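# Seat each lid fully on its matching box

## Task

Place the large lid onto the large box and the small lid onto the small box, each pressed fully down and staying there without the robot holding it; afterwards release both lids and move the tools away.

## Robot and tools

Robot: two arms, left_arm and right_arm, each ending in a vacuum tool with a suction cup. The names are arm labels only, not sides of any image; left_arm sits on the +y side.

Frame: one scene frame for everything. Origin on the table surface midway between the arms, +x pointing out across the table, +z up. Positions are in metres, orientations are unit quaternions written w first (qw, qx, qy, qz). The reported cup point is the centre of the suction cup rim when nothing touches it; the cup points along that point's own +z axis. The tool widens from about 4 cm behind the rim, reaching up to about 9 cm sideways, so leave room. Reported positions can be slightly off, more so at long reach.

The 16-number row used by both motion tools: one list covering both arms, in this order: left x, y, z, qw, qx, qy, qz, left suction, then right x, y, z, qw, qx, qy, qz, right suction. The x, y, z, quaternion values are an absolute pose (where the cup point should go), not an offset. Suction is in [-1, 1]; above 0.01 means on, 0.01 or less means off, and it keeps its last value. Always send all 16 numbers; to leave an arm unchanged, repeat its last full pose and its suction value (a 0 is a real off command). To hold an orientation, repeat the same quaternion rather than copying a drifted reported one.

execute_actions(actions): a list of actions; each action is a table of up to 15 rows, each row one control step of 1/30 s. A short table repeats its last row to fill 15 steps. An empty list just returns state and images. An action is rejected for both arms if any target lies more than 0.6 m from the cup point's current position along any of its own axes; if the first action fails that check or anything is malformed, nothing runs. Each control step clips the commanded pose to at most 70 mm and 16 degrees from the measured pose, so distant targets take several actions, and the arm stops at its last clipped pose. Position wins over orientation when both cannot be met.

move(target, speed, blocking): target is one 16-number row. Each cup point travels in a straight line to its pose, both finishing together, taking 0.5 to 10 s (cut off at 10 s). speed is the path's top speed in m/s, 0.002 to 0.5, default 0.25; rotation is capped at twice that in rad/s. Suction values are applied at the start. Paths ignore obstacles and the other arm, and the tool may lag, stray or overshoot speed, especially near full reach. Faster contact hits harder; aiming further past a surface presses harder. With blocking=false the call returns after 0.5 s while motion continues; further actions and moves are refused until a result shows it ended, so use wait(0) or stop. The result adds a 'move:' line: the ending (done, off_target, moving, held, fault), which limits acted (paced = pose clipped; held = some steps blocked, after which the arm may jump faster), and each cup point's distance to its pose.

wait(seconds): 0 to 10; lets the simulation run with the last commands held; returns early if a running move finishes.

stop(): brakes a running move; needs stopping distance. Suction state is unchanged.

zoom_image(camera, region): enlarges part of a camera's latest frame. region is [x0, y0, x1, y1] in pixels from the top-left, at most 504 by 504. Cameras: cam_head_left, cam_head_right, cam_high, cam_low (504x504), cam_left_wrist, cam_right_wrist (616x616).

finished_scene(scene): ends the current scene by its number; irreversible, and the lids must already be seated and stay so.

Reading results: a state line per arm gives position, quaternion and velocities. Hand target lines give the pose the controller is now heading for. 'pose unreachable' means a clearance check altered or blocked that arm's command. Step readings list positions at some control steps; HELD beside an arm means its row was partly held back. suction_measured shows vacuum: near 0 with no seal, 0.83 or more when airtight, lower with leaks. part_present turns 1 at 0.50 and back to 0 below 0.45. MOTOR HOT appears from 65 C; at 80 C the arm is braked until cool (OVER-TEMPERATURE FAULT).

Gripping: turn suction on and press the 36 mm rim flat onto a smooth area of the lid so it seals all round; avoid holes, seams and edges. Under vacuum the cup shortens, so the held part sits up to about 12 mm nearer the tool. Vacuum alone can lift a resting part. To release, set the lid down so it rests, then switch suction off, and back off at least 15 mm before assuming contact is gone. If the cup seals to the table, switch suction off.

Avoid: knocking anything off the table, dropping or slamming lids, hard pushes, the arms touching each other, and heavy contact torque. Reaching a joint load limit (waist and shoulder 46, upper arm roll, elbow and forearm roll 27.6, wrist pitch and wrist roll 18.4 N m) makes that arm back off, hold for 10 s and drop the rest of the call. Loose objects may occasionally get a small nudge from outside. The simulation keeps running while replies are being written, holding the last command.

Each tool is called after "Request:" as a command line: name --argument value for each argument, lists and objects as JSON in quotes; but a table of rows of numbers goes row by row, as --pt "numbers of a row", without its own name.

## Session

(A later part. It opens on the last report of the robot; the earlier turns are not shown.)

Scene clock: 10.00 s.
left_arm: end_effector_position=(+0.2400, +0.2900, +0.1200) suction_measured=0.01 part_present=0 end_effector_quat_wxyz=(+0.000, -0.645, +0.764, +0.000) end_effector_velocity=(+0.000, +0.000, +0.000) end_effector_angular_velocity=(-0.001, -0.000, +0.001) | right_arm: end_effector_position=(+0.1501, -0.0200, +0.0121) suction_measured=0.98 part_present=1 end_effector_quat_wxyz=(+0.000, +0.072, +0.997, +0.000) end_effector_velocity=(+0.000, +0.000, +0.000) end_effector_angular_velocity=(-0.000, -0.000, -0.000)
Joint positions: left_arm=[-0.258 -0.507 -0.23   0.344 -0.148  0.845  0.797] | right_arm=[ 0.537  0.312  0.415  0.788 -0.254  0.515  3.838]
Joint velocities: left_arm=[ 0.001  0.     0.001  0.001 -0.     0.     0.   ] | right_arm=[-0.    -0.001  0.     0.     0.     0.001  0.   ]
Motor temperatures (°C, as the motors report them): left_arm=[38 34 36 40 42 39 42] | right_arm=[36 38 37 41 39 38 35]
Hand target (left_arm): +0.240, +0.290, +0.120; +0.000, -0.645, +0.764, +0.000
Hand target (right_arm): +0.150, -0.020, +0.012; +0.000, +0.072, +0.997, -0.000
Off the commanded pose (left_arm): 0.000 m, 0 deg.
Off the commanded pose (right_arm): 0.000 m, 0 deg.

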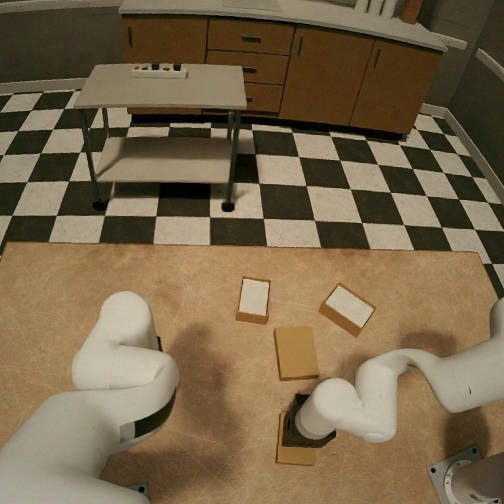

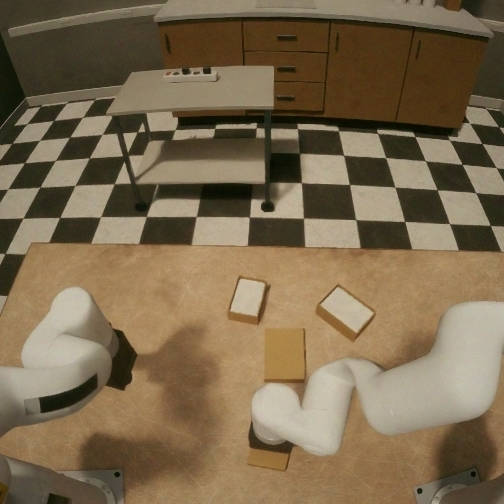

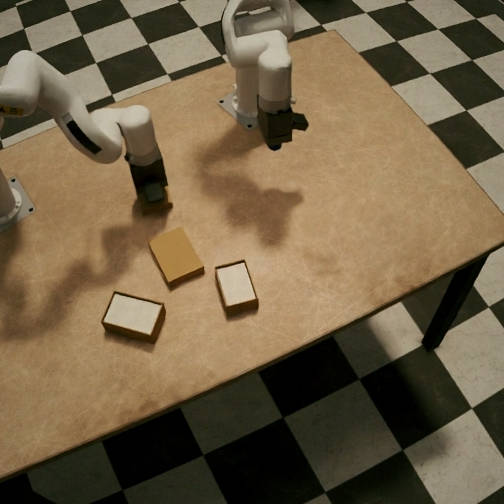

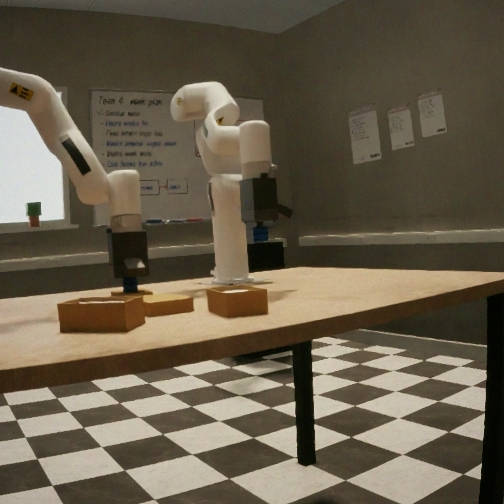

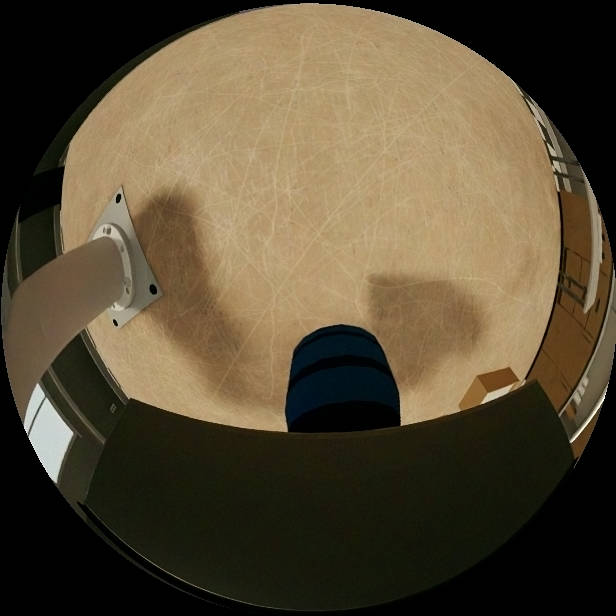

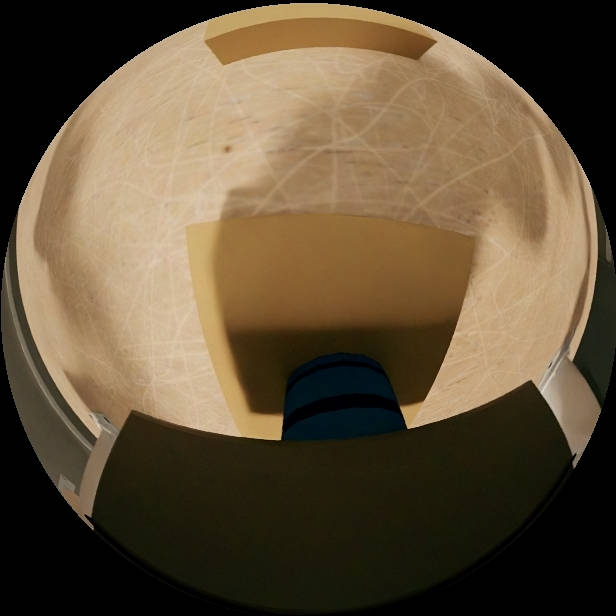

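Request:
execute_actions --actions '[[[0.24,0.29,0.12,0,-0.6455,0.7638,0,0,0.15,-0.02,0.0115,0,0.0724,0.9974,0,0],[0.24,0.29,0.12,0,-0.6455,0.7638,0,0,0.15,-0.02,0.0115,0,0.0724,0.9974,0,0],[0.24,0.29,0.12,0,-0.6455,0.7638,0,0,0.15,-0.02,0.0115,0,0.0724,0.9974,0,0],[0.24,0.29,0.12,0,-0.6455,0.7638,0,0,0.15,-0.02,0.0115,0,0.0724,0.9974,0,0],[0.24,0.29,0.12,0,-0.6455,0.7638,0,0,0.15,-0.02,0.0115,0,0.0724,0.9974,0,0],[0.24,0.29,0.12,0,-0.6455,0.7638,0,0,0.15,-0.02,0.0115,0,0.0724,0.9974,0,0],[0.24,0.29,0.12,0,-0.6455,0.7638,0,0,0.15,-0.02,0.012,0,0.0724,0.9974,0,0],[0.24,0.29,0.12,0,-0.6455,0.7638,0,0,0.15,-0.02,0.013,0,0.0724,0.9974,0,0],[0.24,0.29,0.12,0,-0.6455,0.7638,0,0,0.15,-0.02,0.015,0,0.0724,0.9974,0,0],[0.24,0.29,0.12,0,-0.6455,0.7638,0,0,0.15,-0.02,0.018,0,0.0724,0.9974,0,0],[0.24,0.29,0.12,0,-0.6455,0.7638,0,0,0.15,-0.02,0.022,0,0.0724,0.9974,0,0],[0.24,0.29,0.12,0,-0.6455,0.7638,0,0,0.15,-0.02,0.027,0,0.0724,0.9974,0,0],[0.24,0.29,0.12,0,-0.6455,0.7638,0,0,0.15,-0.02,0.032,0,0.0724,0.9974,0,0],[0.24,0.29,0.12,0,-0.6455,0.7638,0,0,0.15,-0.02,0.037,0,0.0724,0.9974,0,0],[0.24,0.29,0.12,0,-0.6455,0.7638,0,0,0.15,-0.02,0.042,0,0.0724,0.9974,0,0]]]'

Request:
move --target '[0.24,0.29,0.12,0,-0.6455,0.7638,0,0,0.354,-0.048,0.05,0,0.6896,0.7242,0,0]' --speed 0.4

Scene clock: 11.33 s.
left_arm: end_effector_position=(+0.2400, +0.2900, +0.1200) suction_measured=0.01 part_present=0 end_effector_quat_wxyz=(-0.000, -0.645, +0.764, +0.000) end_effector_velocity=(-0.000, +0.000, -0.000) end_effector_angular_velocity=(-0.000, +0.002, +0.001) | right_arm: end_effector_position=(+0.1497, -0.0205, +0.0231) suction_measured=0.00 part_present=0 end_effector_quat_wxyz=(-0.000, +0.073, +0.997, -0.001) end_effector_velocity=(-0.006, -0.009, +0.098) end_effector_angular_velocity=(-0.028, +0.011, -0.006)
Joint positions: left_arm=[-0.258 -0.507 -0.23   0.344 -0.148  0.845  0.797] | right_arm=[ 0.526  0.28   0.43   0.787 -0.224  0.545  3.817]
Joint velocities: left_arm=[ 0.     0.002  0.    -0.    -0.     0.     0.   ] | right_arm=[-0.079 -0.29   0.124 -0.008  0.271  0.28  -0.185]
Motor temperatures (°C, as the motors report them): left_arm=[38 34 36 40 42 39 42] | right_arm=[36 38 37 41 39 38 35]
Hand target (left_arm): +0.240, +0.290, +0.120; -0.000, -0.645, +0.764, -0.000
Hand target (right_arm): +0.150, -0.019, +0.040; +0.001, +0.072, +0.997, +0.000
Off the commanded pose (left_arm): 0.000 m, 0 deg.
Off the commanded pose (right_arm): 0.019 m, 0 deg.
Step readings (end_effector_position):
0: left_arm (+0.2400, +0.2900, +0.1200) | right_arm (+0.1500, -0.0200, +0.0120)
1: left_arm (+0.2400, +0.2900, +0.1200) | right_arm (+0.1501, -0.0200, +0.0121)
2: left_arm (+0.2400, +0.2900, +0.1200) | right_arm (+0.1501, -0.0198, +0.0122)
4: left_arm (+0.2400, +0.2900, +0.1200) | right_arm (+0.1507, -0.0184, +0.0132)
8: left_arm (+0.2400, +0.2900, +0.1200) | right_arm (+0.1505, -0.0189, +0.0128)
15: end_effector_position above

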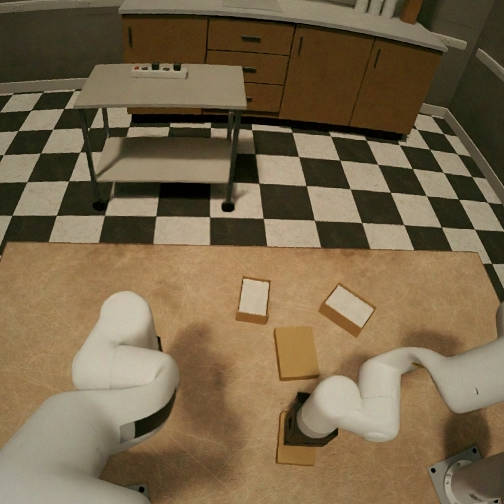

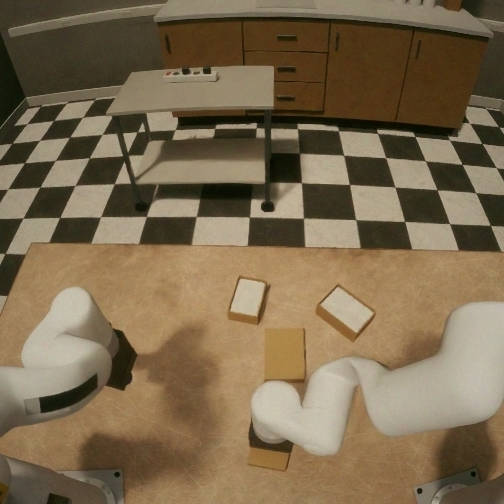

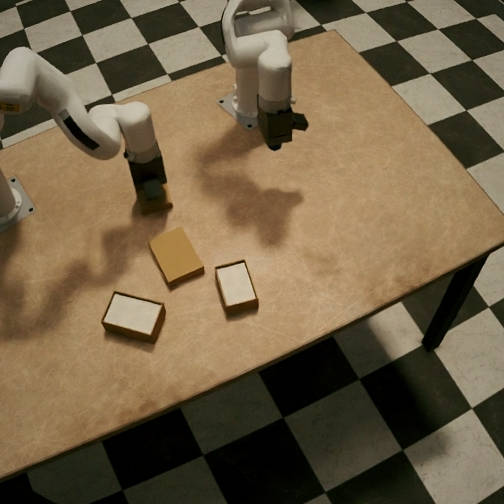

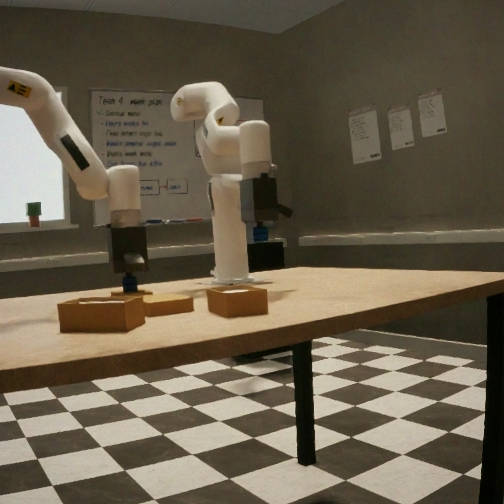

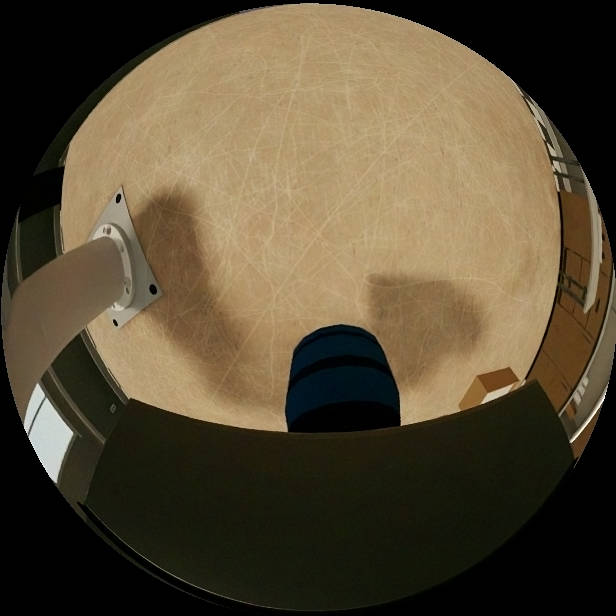

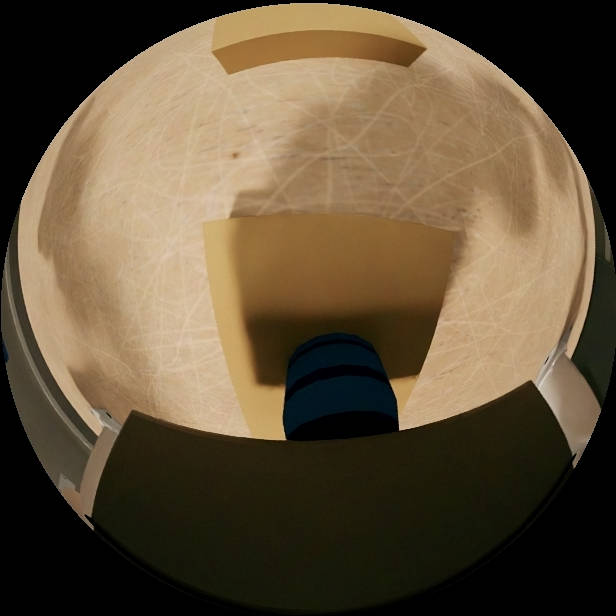

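Scene clock: 13.60 s.
left_arm: end_effector_position=(+0.2400, +0.2900, +0.1200) suction_measured=0.01 part_present=0 end_effector_quat_wxyz=(-0.000, -0.645, +0.764, +0.000) end_effector_velocity=(-0.000, +0.000, -0.000) end_effector_angular_velocity=(-0.000, +0.000, +0.001) | right_arm: end_effector_position=(+0.3533, -0.0484, +0.0500) suction_measured=0.00 part_present=0 end_effector_quat_wxyz=(-0.000, +0.689, +0.725, +0.000) end_effector_velocity=(+0.004, -0.002, +0.001) end_effector_angular_velocity=(-0.003, -0.002, -0.014)
Joint positions: left_arm=[-0.258 -0.507 -0.23   0.344 -0.148  0.845  0.797] | right_arm=[ 0.485  0.439  0.115  1.172 -0.072  0.736  4.7  ]
Joint velocities: left_arm=[ 0.     0.     0.001 -0.    -0.     0.    -0.   ] | right_arm=[-0.001  0.002 -0.006  0.008 -0.002  0.006  0.009]
Motor temperatures (°C, as the motors report them): left_arm=[38 34 36 40 42 39 42] | right_arm=[36 38 37 41 39 38 35]
Hand target (left_arm): +0.240, +0.290, +0.120; -0.000, -0.645, +0.764, -0.000
Hand target (right_arm): +0.354, -0.049, +0.050; -0.000, +0.689, +0.724, +0.000
Off the commanded pose (left_arm): 0.000 m, 0 deg.
Off the commanded pose (right_arm): 0.001 m, 0 deg.
move: done

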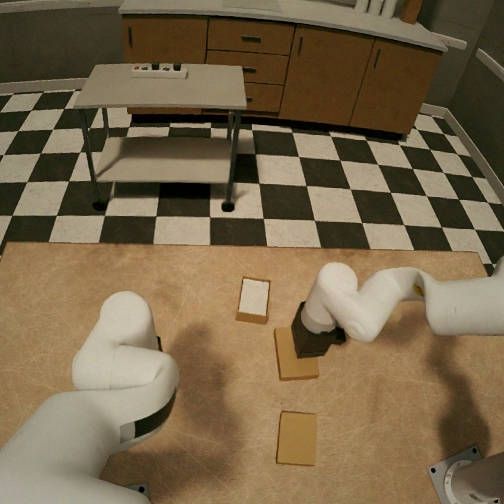

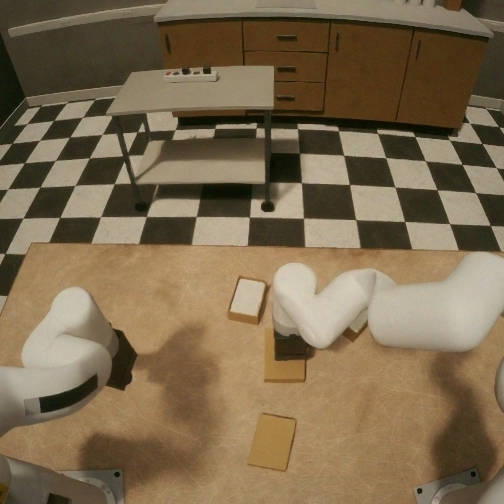

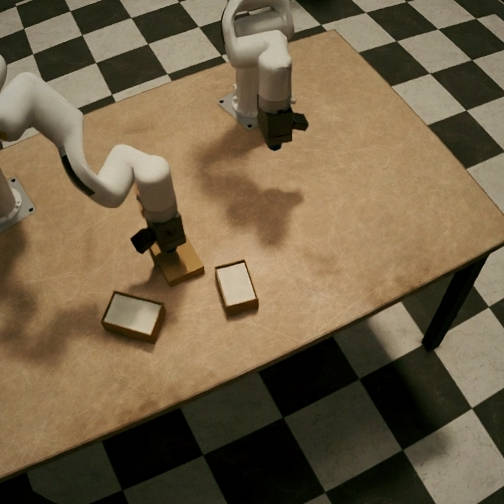

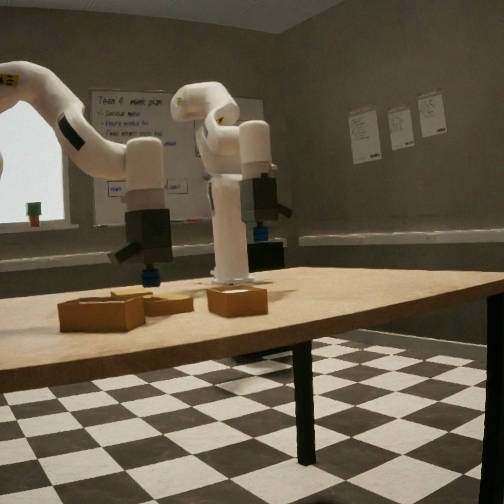

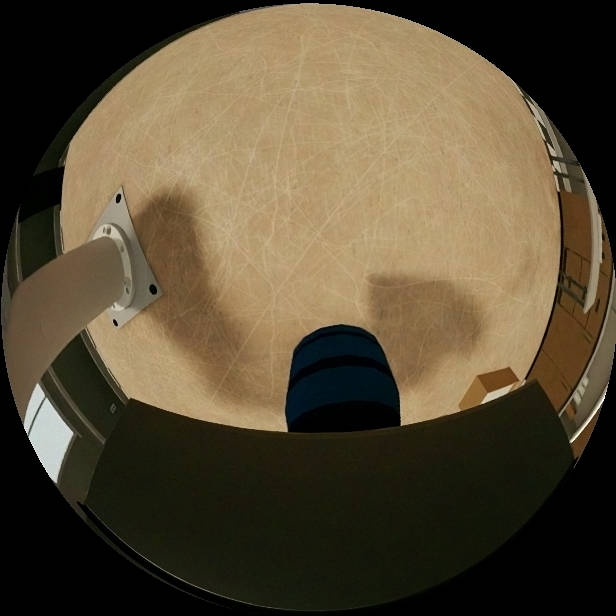

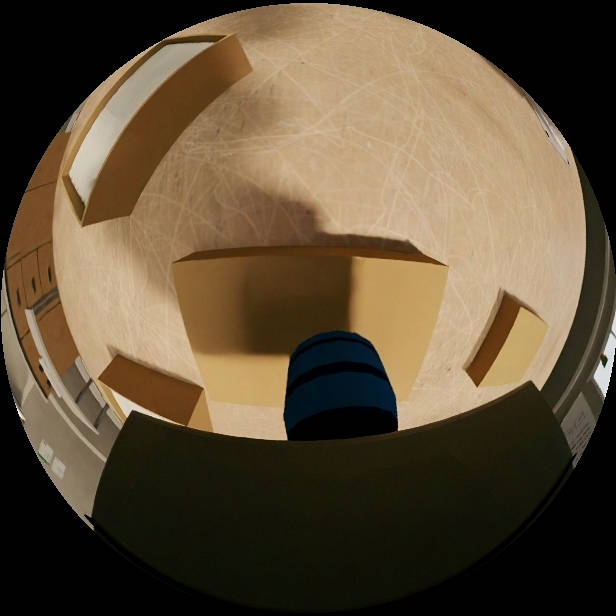

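Request:
move --target '[0.15,-0.024,0.045,0,-0.6455,0.7638,0,0,0.363,-0.048,0.021,0,0.6896,0.7242,0,1]' --speed 0.35

Scene clock: 16.50 s.
left_arm: end_effector_position=(+0.1481, -0.0251, +0.0455) suction_measured=0.01 part_present=0 end_effector_quat_wxyz=(-0.003, -0.645, +0.764, -0.002) end_effector_velocity=(-0.000, +0.000, -0.001) end_effector_angular_velocity=(+0.010, -0.001, +0.002) | right_arm: end_effector_position=(+0.3630, -0.0481, +0.0210) suction_measured=0.98 part_present=1 end_effector_quat_wxyz=(+0.000, +0.690, +0.724, -0.000) end_effector_velocity=(-0.001, -0.000, -0.001) end_effector_angular_velocity=(-0.002, +0.002, +0.001)
Joint positions: left_arm=[-0.624  0.235 -0.693  0.769  0.259  0.596 -0.36 ] | right_arm=[ 0.482  0.517  0.104  1.197 -0.082  0.683  4.696]
Joint velocities: left_arm=[-0.009  0.008  0.006  0.008  0.012  0.011 -0.014] | right_arm=[ 0.     0.002  0.001  0.    -0.001  0.001  0.   ]
Motor temperatures (°C, as the motors report them): left_arm=[38 34 36 40 42 39 42] | right_arm=[36 38 37 42 39 38 35]
Hand target (left_arm): +0.148, -0.025, +0.045; -0.003, -0.645, +0.764, -0.002
Hand target (right_arm): +0.363, -0.048, +0.021; +0.000, +0.690, +0.724, -0.000
Off the commanded pose (left_arm): 0.002 m, 0 deg.
Off the commanded pose (right_arm): 0.000 m, 0 deg.
move: done; limits=paced

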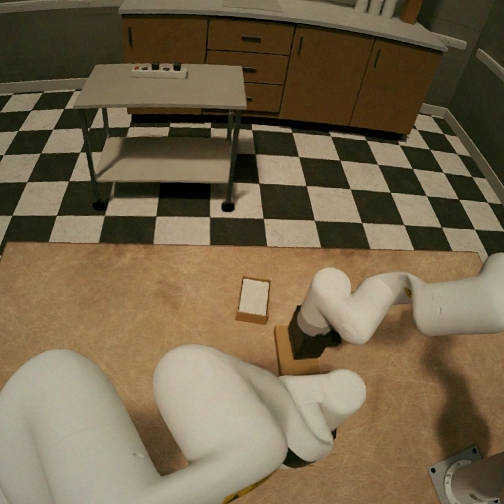

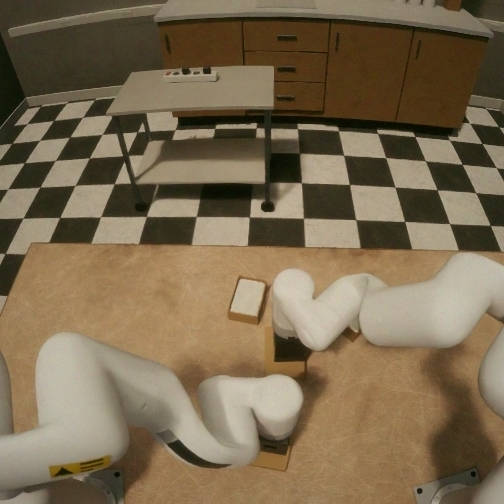

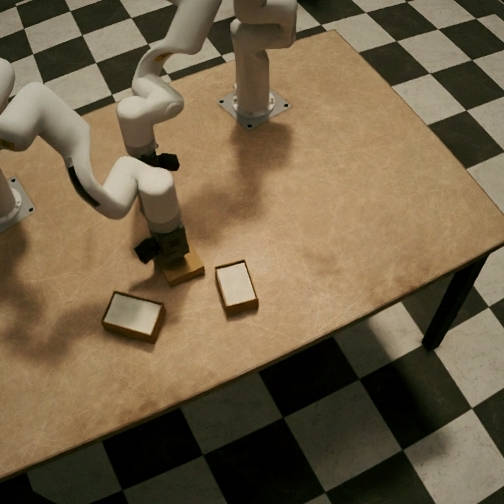

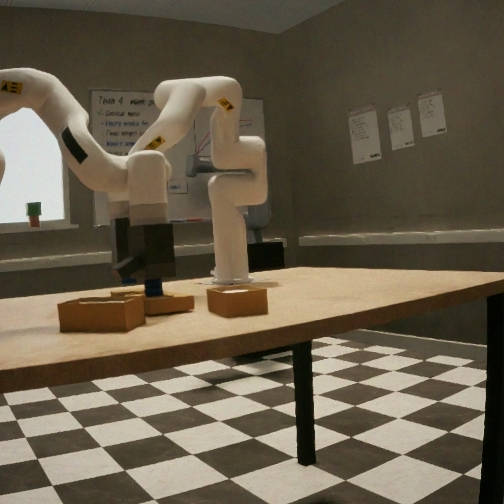

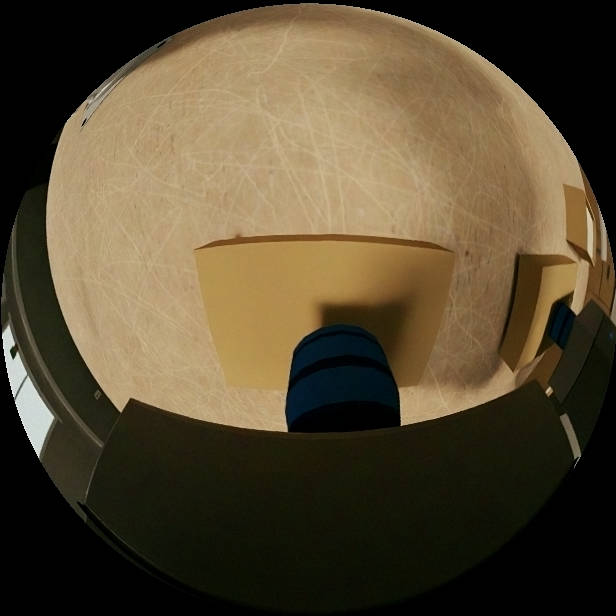

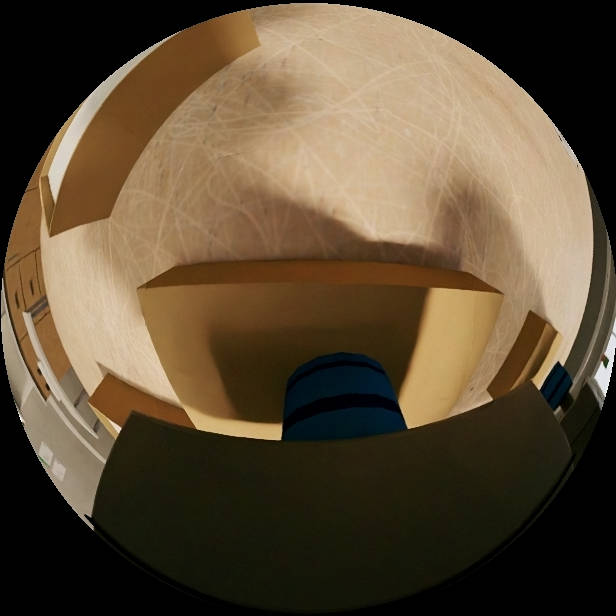

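Request:
move --target '[0.1483,-0.019,0.0175,0,-0.6455,0.7638,0,1,0.363,-0.05,0.08,0,0.6896,0.7242,0,1]' --speed 0.11

Request:
move --target '[0.2,0.04,0.085,0,-0.6455,0.7638,0,1,0.482,-0.193,0.078,0,0.3543,0.9351,0,1]' --speed 0.3

Scene clock: 17.93 s.
left_arm: end_effector_position=(+0.1483, -0.0193, +0.0177) suction_measured=0.98 part_present=1 end_effector_quat_wxyz=(-0.000, -0.645, +0.764, -0.000) end_effector_velocity=(+0.000, +0.001, -0.001) end_effector_angular_velocity=(+0.002, -0.001, +0.001) | right_arm: end_effector_position=(+0.3627, -0.0501, +0.0794) suction_measured=0.98 part_present=1 end_effector_quat_wxyz=(-0.000, +0.690, +0.724, -0.000) end_effector_velocity=(+0.001, +0.001, +0.003) end_effector_angular_velocity=(+0.001, -0.004, +0.002)
Joint positions: left_arm=[-0.659  0.306 -0.638  0.754  0.36   0.533 -0.43 ] | right_arm=[ 0.472  0.402  0.115  1.213 -0.061  0.815  4.679]
Joint velocities: left_arm=[-0.002  0.002  0.004 -0.001  0.005 -0.002 -0.004] | right_arm=[-0.    -0.004  0.     0.005 -0.002  0.006 -0.001]
Motor temperatures (°C, as the motors report them): left_arm=[38 34 36 40 42 39 42] | right_arm=[36 38 37 42 39 38 35]
Hand target (left_arm): +0.148, -0.019, +0.018; -0.000, -0.645, +0.764, -0.000
Hand target (right_arm): +0.363, -0.050, +0.080; -0.000, +0.690, +0.724, +0.000
Off the commanded pose (left_arm): 0.000 m, 0 deg.
Off the commanded pose (right_arm): 0.001 m, 0 deg.
move: done

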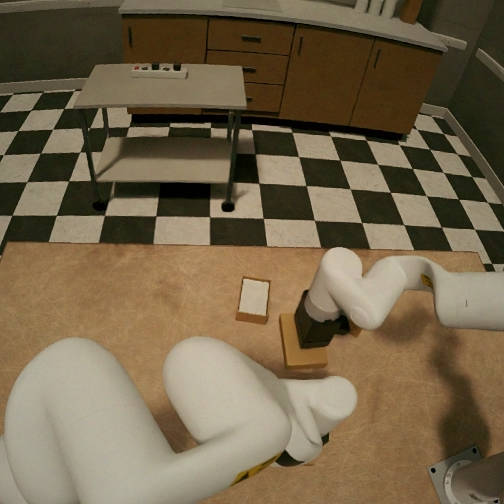

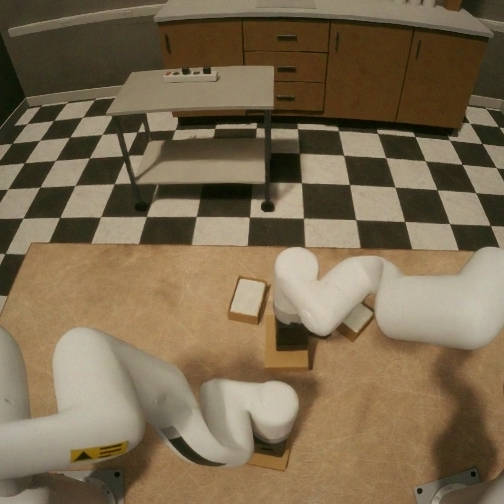

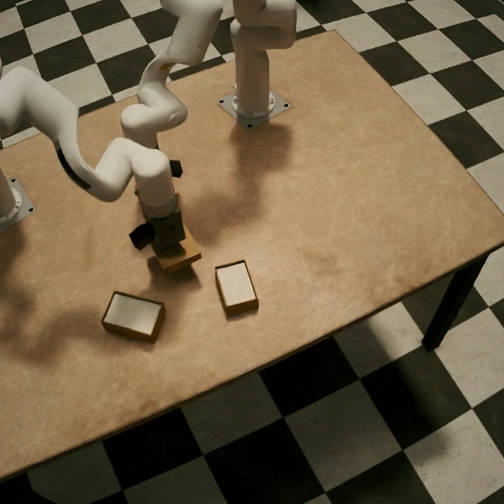

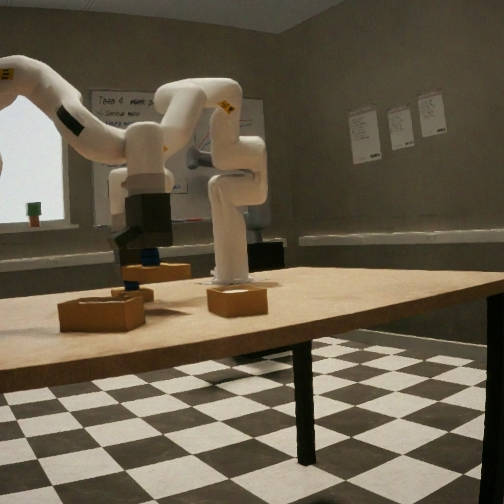

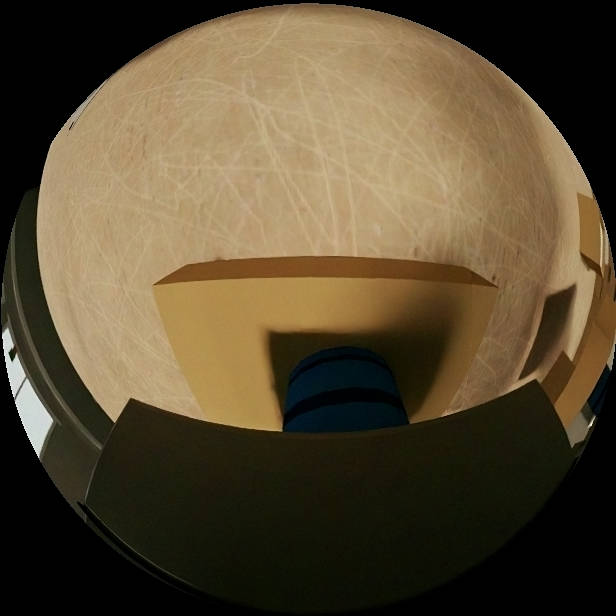

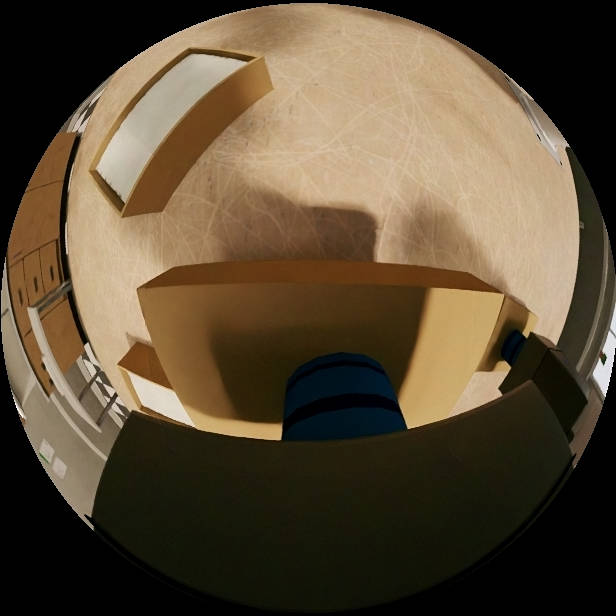

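Scene clock: 19.83 s.
left_arm: end_effector_position=(+0.2005, +0.0403, +0.0846) suction_measured=1.00 part_present=1 end_effector_quat_wxyz=(+0.001, -0.645, +0.764, +0.000) end_effector_velocity=(+0.001, +0.000, +0.001) end_effector_angular_velocity=(-0.001, -0.001, +0.001) | right_arm: end_effector_position=(+0.4811, -0.1928, +0.0780) suction_measured=0.98 part_present=1 end_effector_quat_wxyz=(-0.000, +0.354, +0.935, +0.000) end_effector_velocity=(+0.002, -0.005, -0.001) end_effector_angular_velocity=(+0.000, +0.001, -0.003)
Joint positions: left_arm=[-0.463  0.005 -0.683  0.686  0.009  0.683  0.005] | right_arm=[ 0.107  0.462  0.15   1.298 -0.089  0.843  3.562]
Joint velocities: left_arm=[ 0.001 -0.002  0.001  0.    -0.002  0.001  0.003] | right_arm=[-0.007  0.002 -0.003  0.002  0.003  0.001 -0.008]
Motor temperatures (°C, as the motors report them): left_arm=[38 34 36 40 42 39 42] | right_arm=[36 38 37 42 39 38 35]
Hand target (left_arm): +0.201, +0.040, +0.085; +0.001, -0.645, +0.764, +0.000
Hand target (right_arm): +0.481, -0.193, +0.078; -0.000, +0.354, +0.935, +0.000
Off the commanded pose (left_arm): 0.001 m, 0 deg.
Off the commanded pose (right_arm): 0.001 m, 0 deg.
move: done

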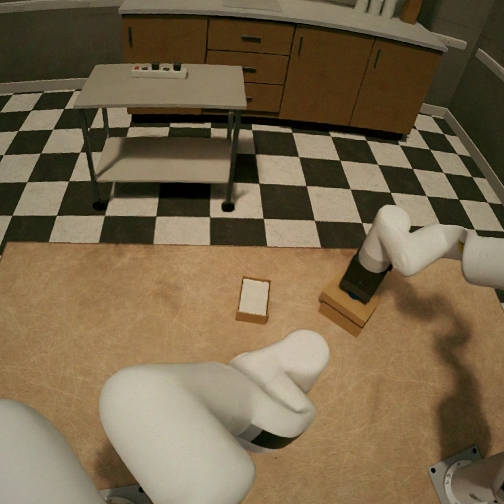

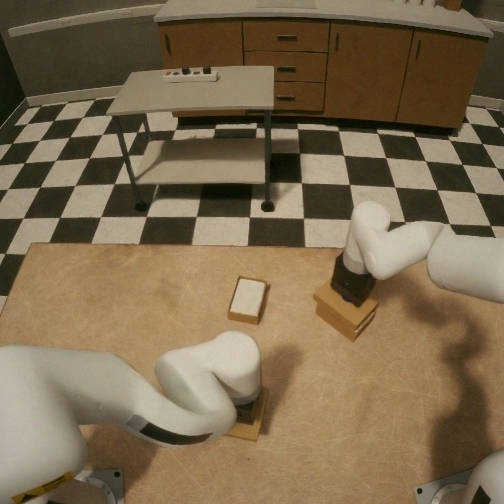

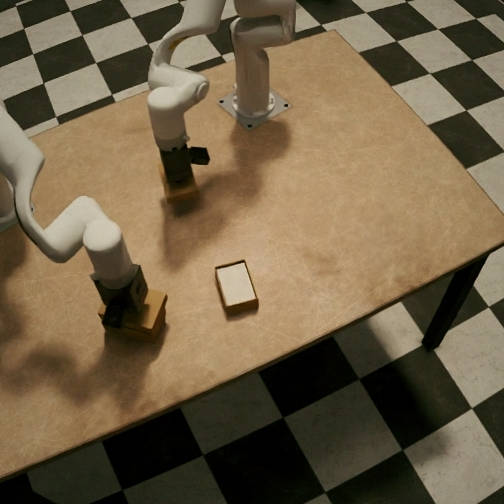

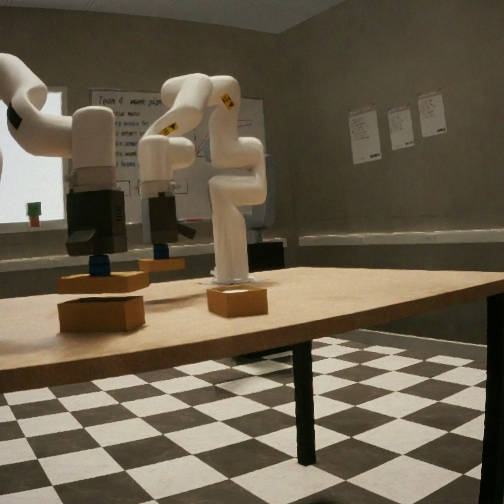

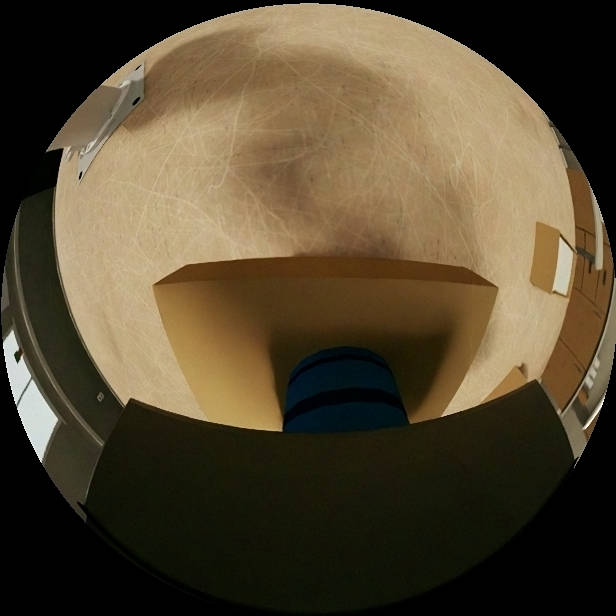

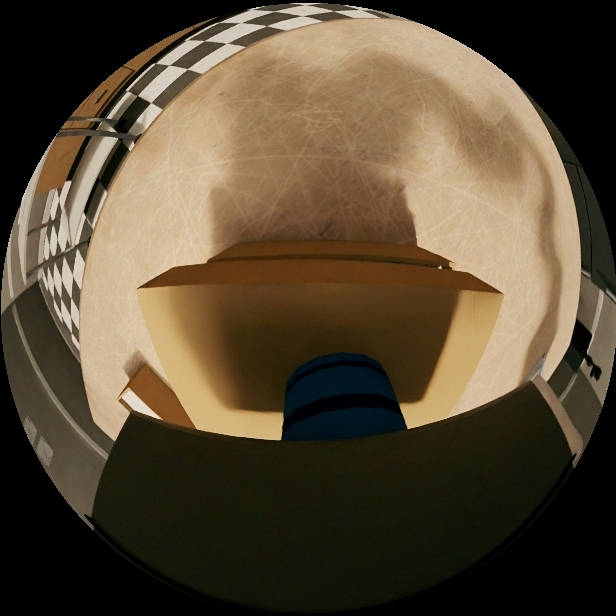

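Request:
execute_actions --actions '[]'

Request:
zoom_image --camera "cam_right_wrist" --region '[130,220,270,300]'

Request:
zoom_image --camera "cam_right_wrist" --region '[380,220,520,300]'

Scene clock: 20.10 s.
left_arm: end_effector_position=(+0.2006, +0.0403, +0.0847) suction_measured=1.00 part_present=1 end_effector_quat_wxyz=(+0.001, -0.645, +0.764, +0.000) end_effector_velocity=(-0.000, -0.000, +0.000) end_effector_angular_velocity=(-0.000, -0.001, -0.001) | right_arm: end_effector_position=(+0.4813, -0.1932, +0.0780) suction_measured=0.98 part_present=1 end_effector_quat_wxyz=(-0.000, +0.354, +0.935, +0.000) end_effector_velocity=(+0.000, +0.000, -0.000) end_effector_angular_velocity=(-0.000, +0.000, +0.001)
Joint positions: left_arm=[-0.463  0.004 -0.683  0.686  0.009  0.683  0.006] | right_arm=[ 0.107  0.462  0.15   1.298 -0.089  0.843  3.561]
Joint velocities: left_arm=[-0.    -0.001 -0.001  0.    -0.     0.     0.   ] | right_arm=[-0.001  0.001  0.001  0.001 -0.     0.    -0.001]
Motor temperatures (°C, as the motors report them): left_arm=[38 34 36 40 42 39 42] | right_arm=[36 39 37 42 39 38 35]
Hand target (left_arm): +0.201, +0.040, +0.085; +0.001, -0.645, +0.764, +0.000
Hand target (right_arm): +0.481, -0.193, +0.078; -0.000, +0.354, +0.935, +0.000
Off the commanded pose (left_arm): 0.001 m, 0 deg.
Off the commanded pose (right_arm): 0.001 m, 0 deg.

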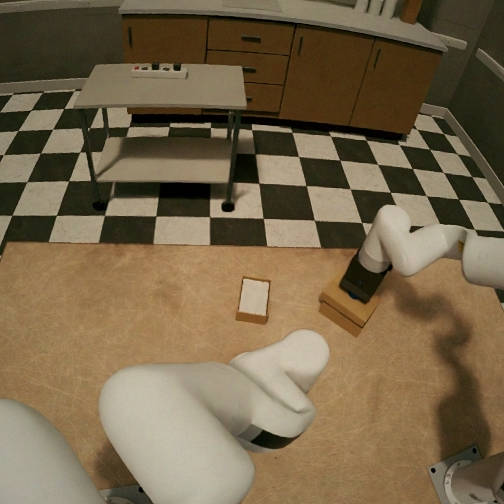

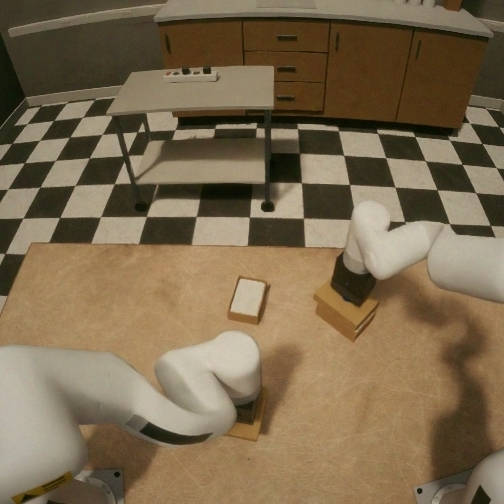

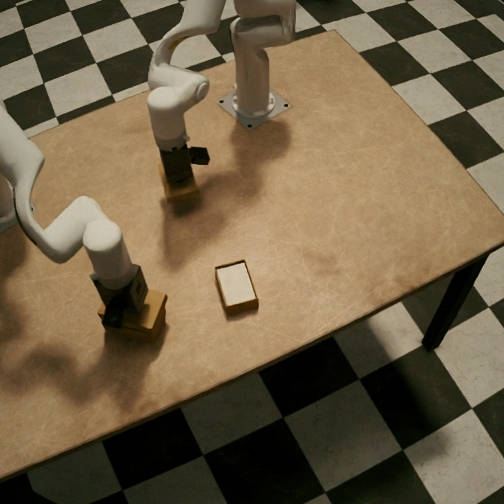

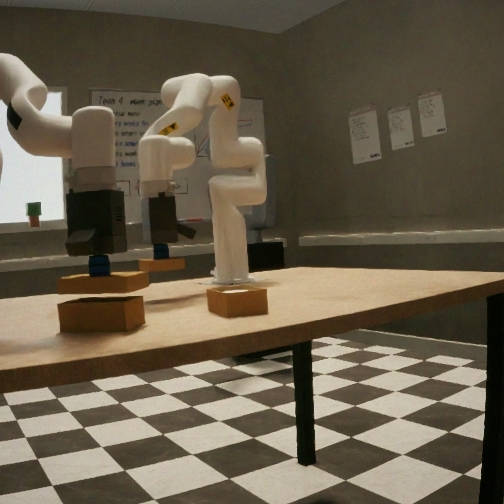

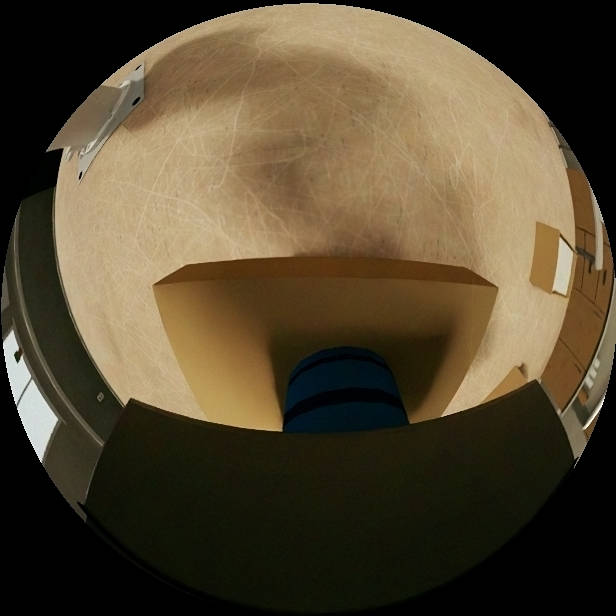

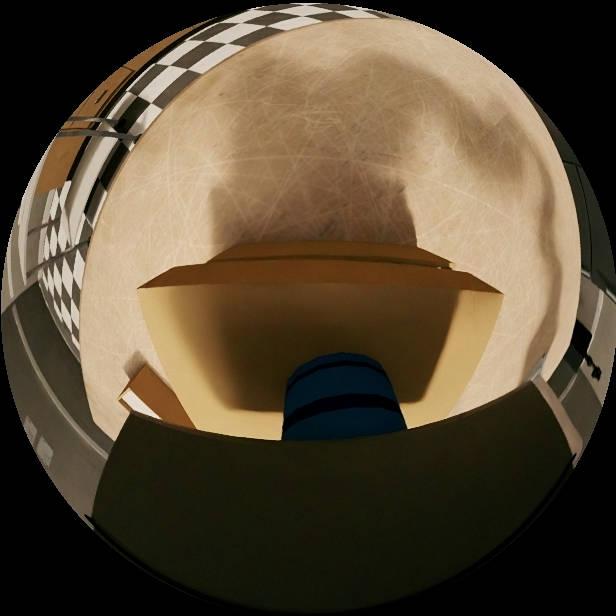

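Region (130, 220, 270, 300) of cam_right_wrist's 616x616 image, scaled by 3.600, with more detail than that image has; it fills the top 288 rows of this view, and the rest is white.

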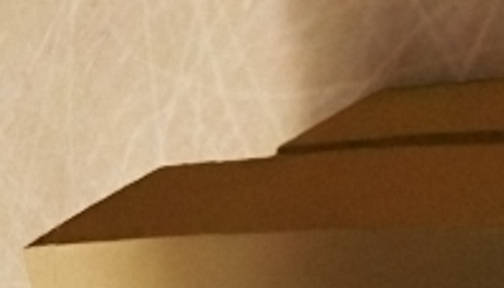

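Region (380, 220, 520, 300) of cam_right_wrist's 616x616 image, scaled by 3.600, with more detail than that image has; it fills the top 288 rows of this view, and the rest is white.

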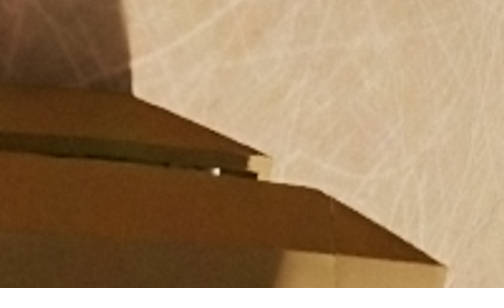

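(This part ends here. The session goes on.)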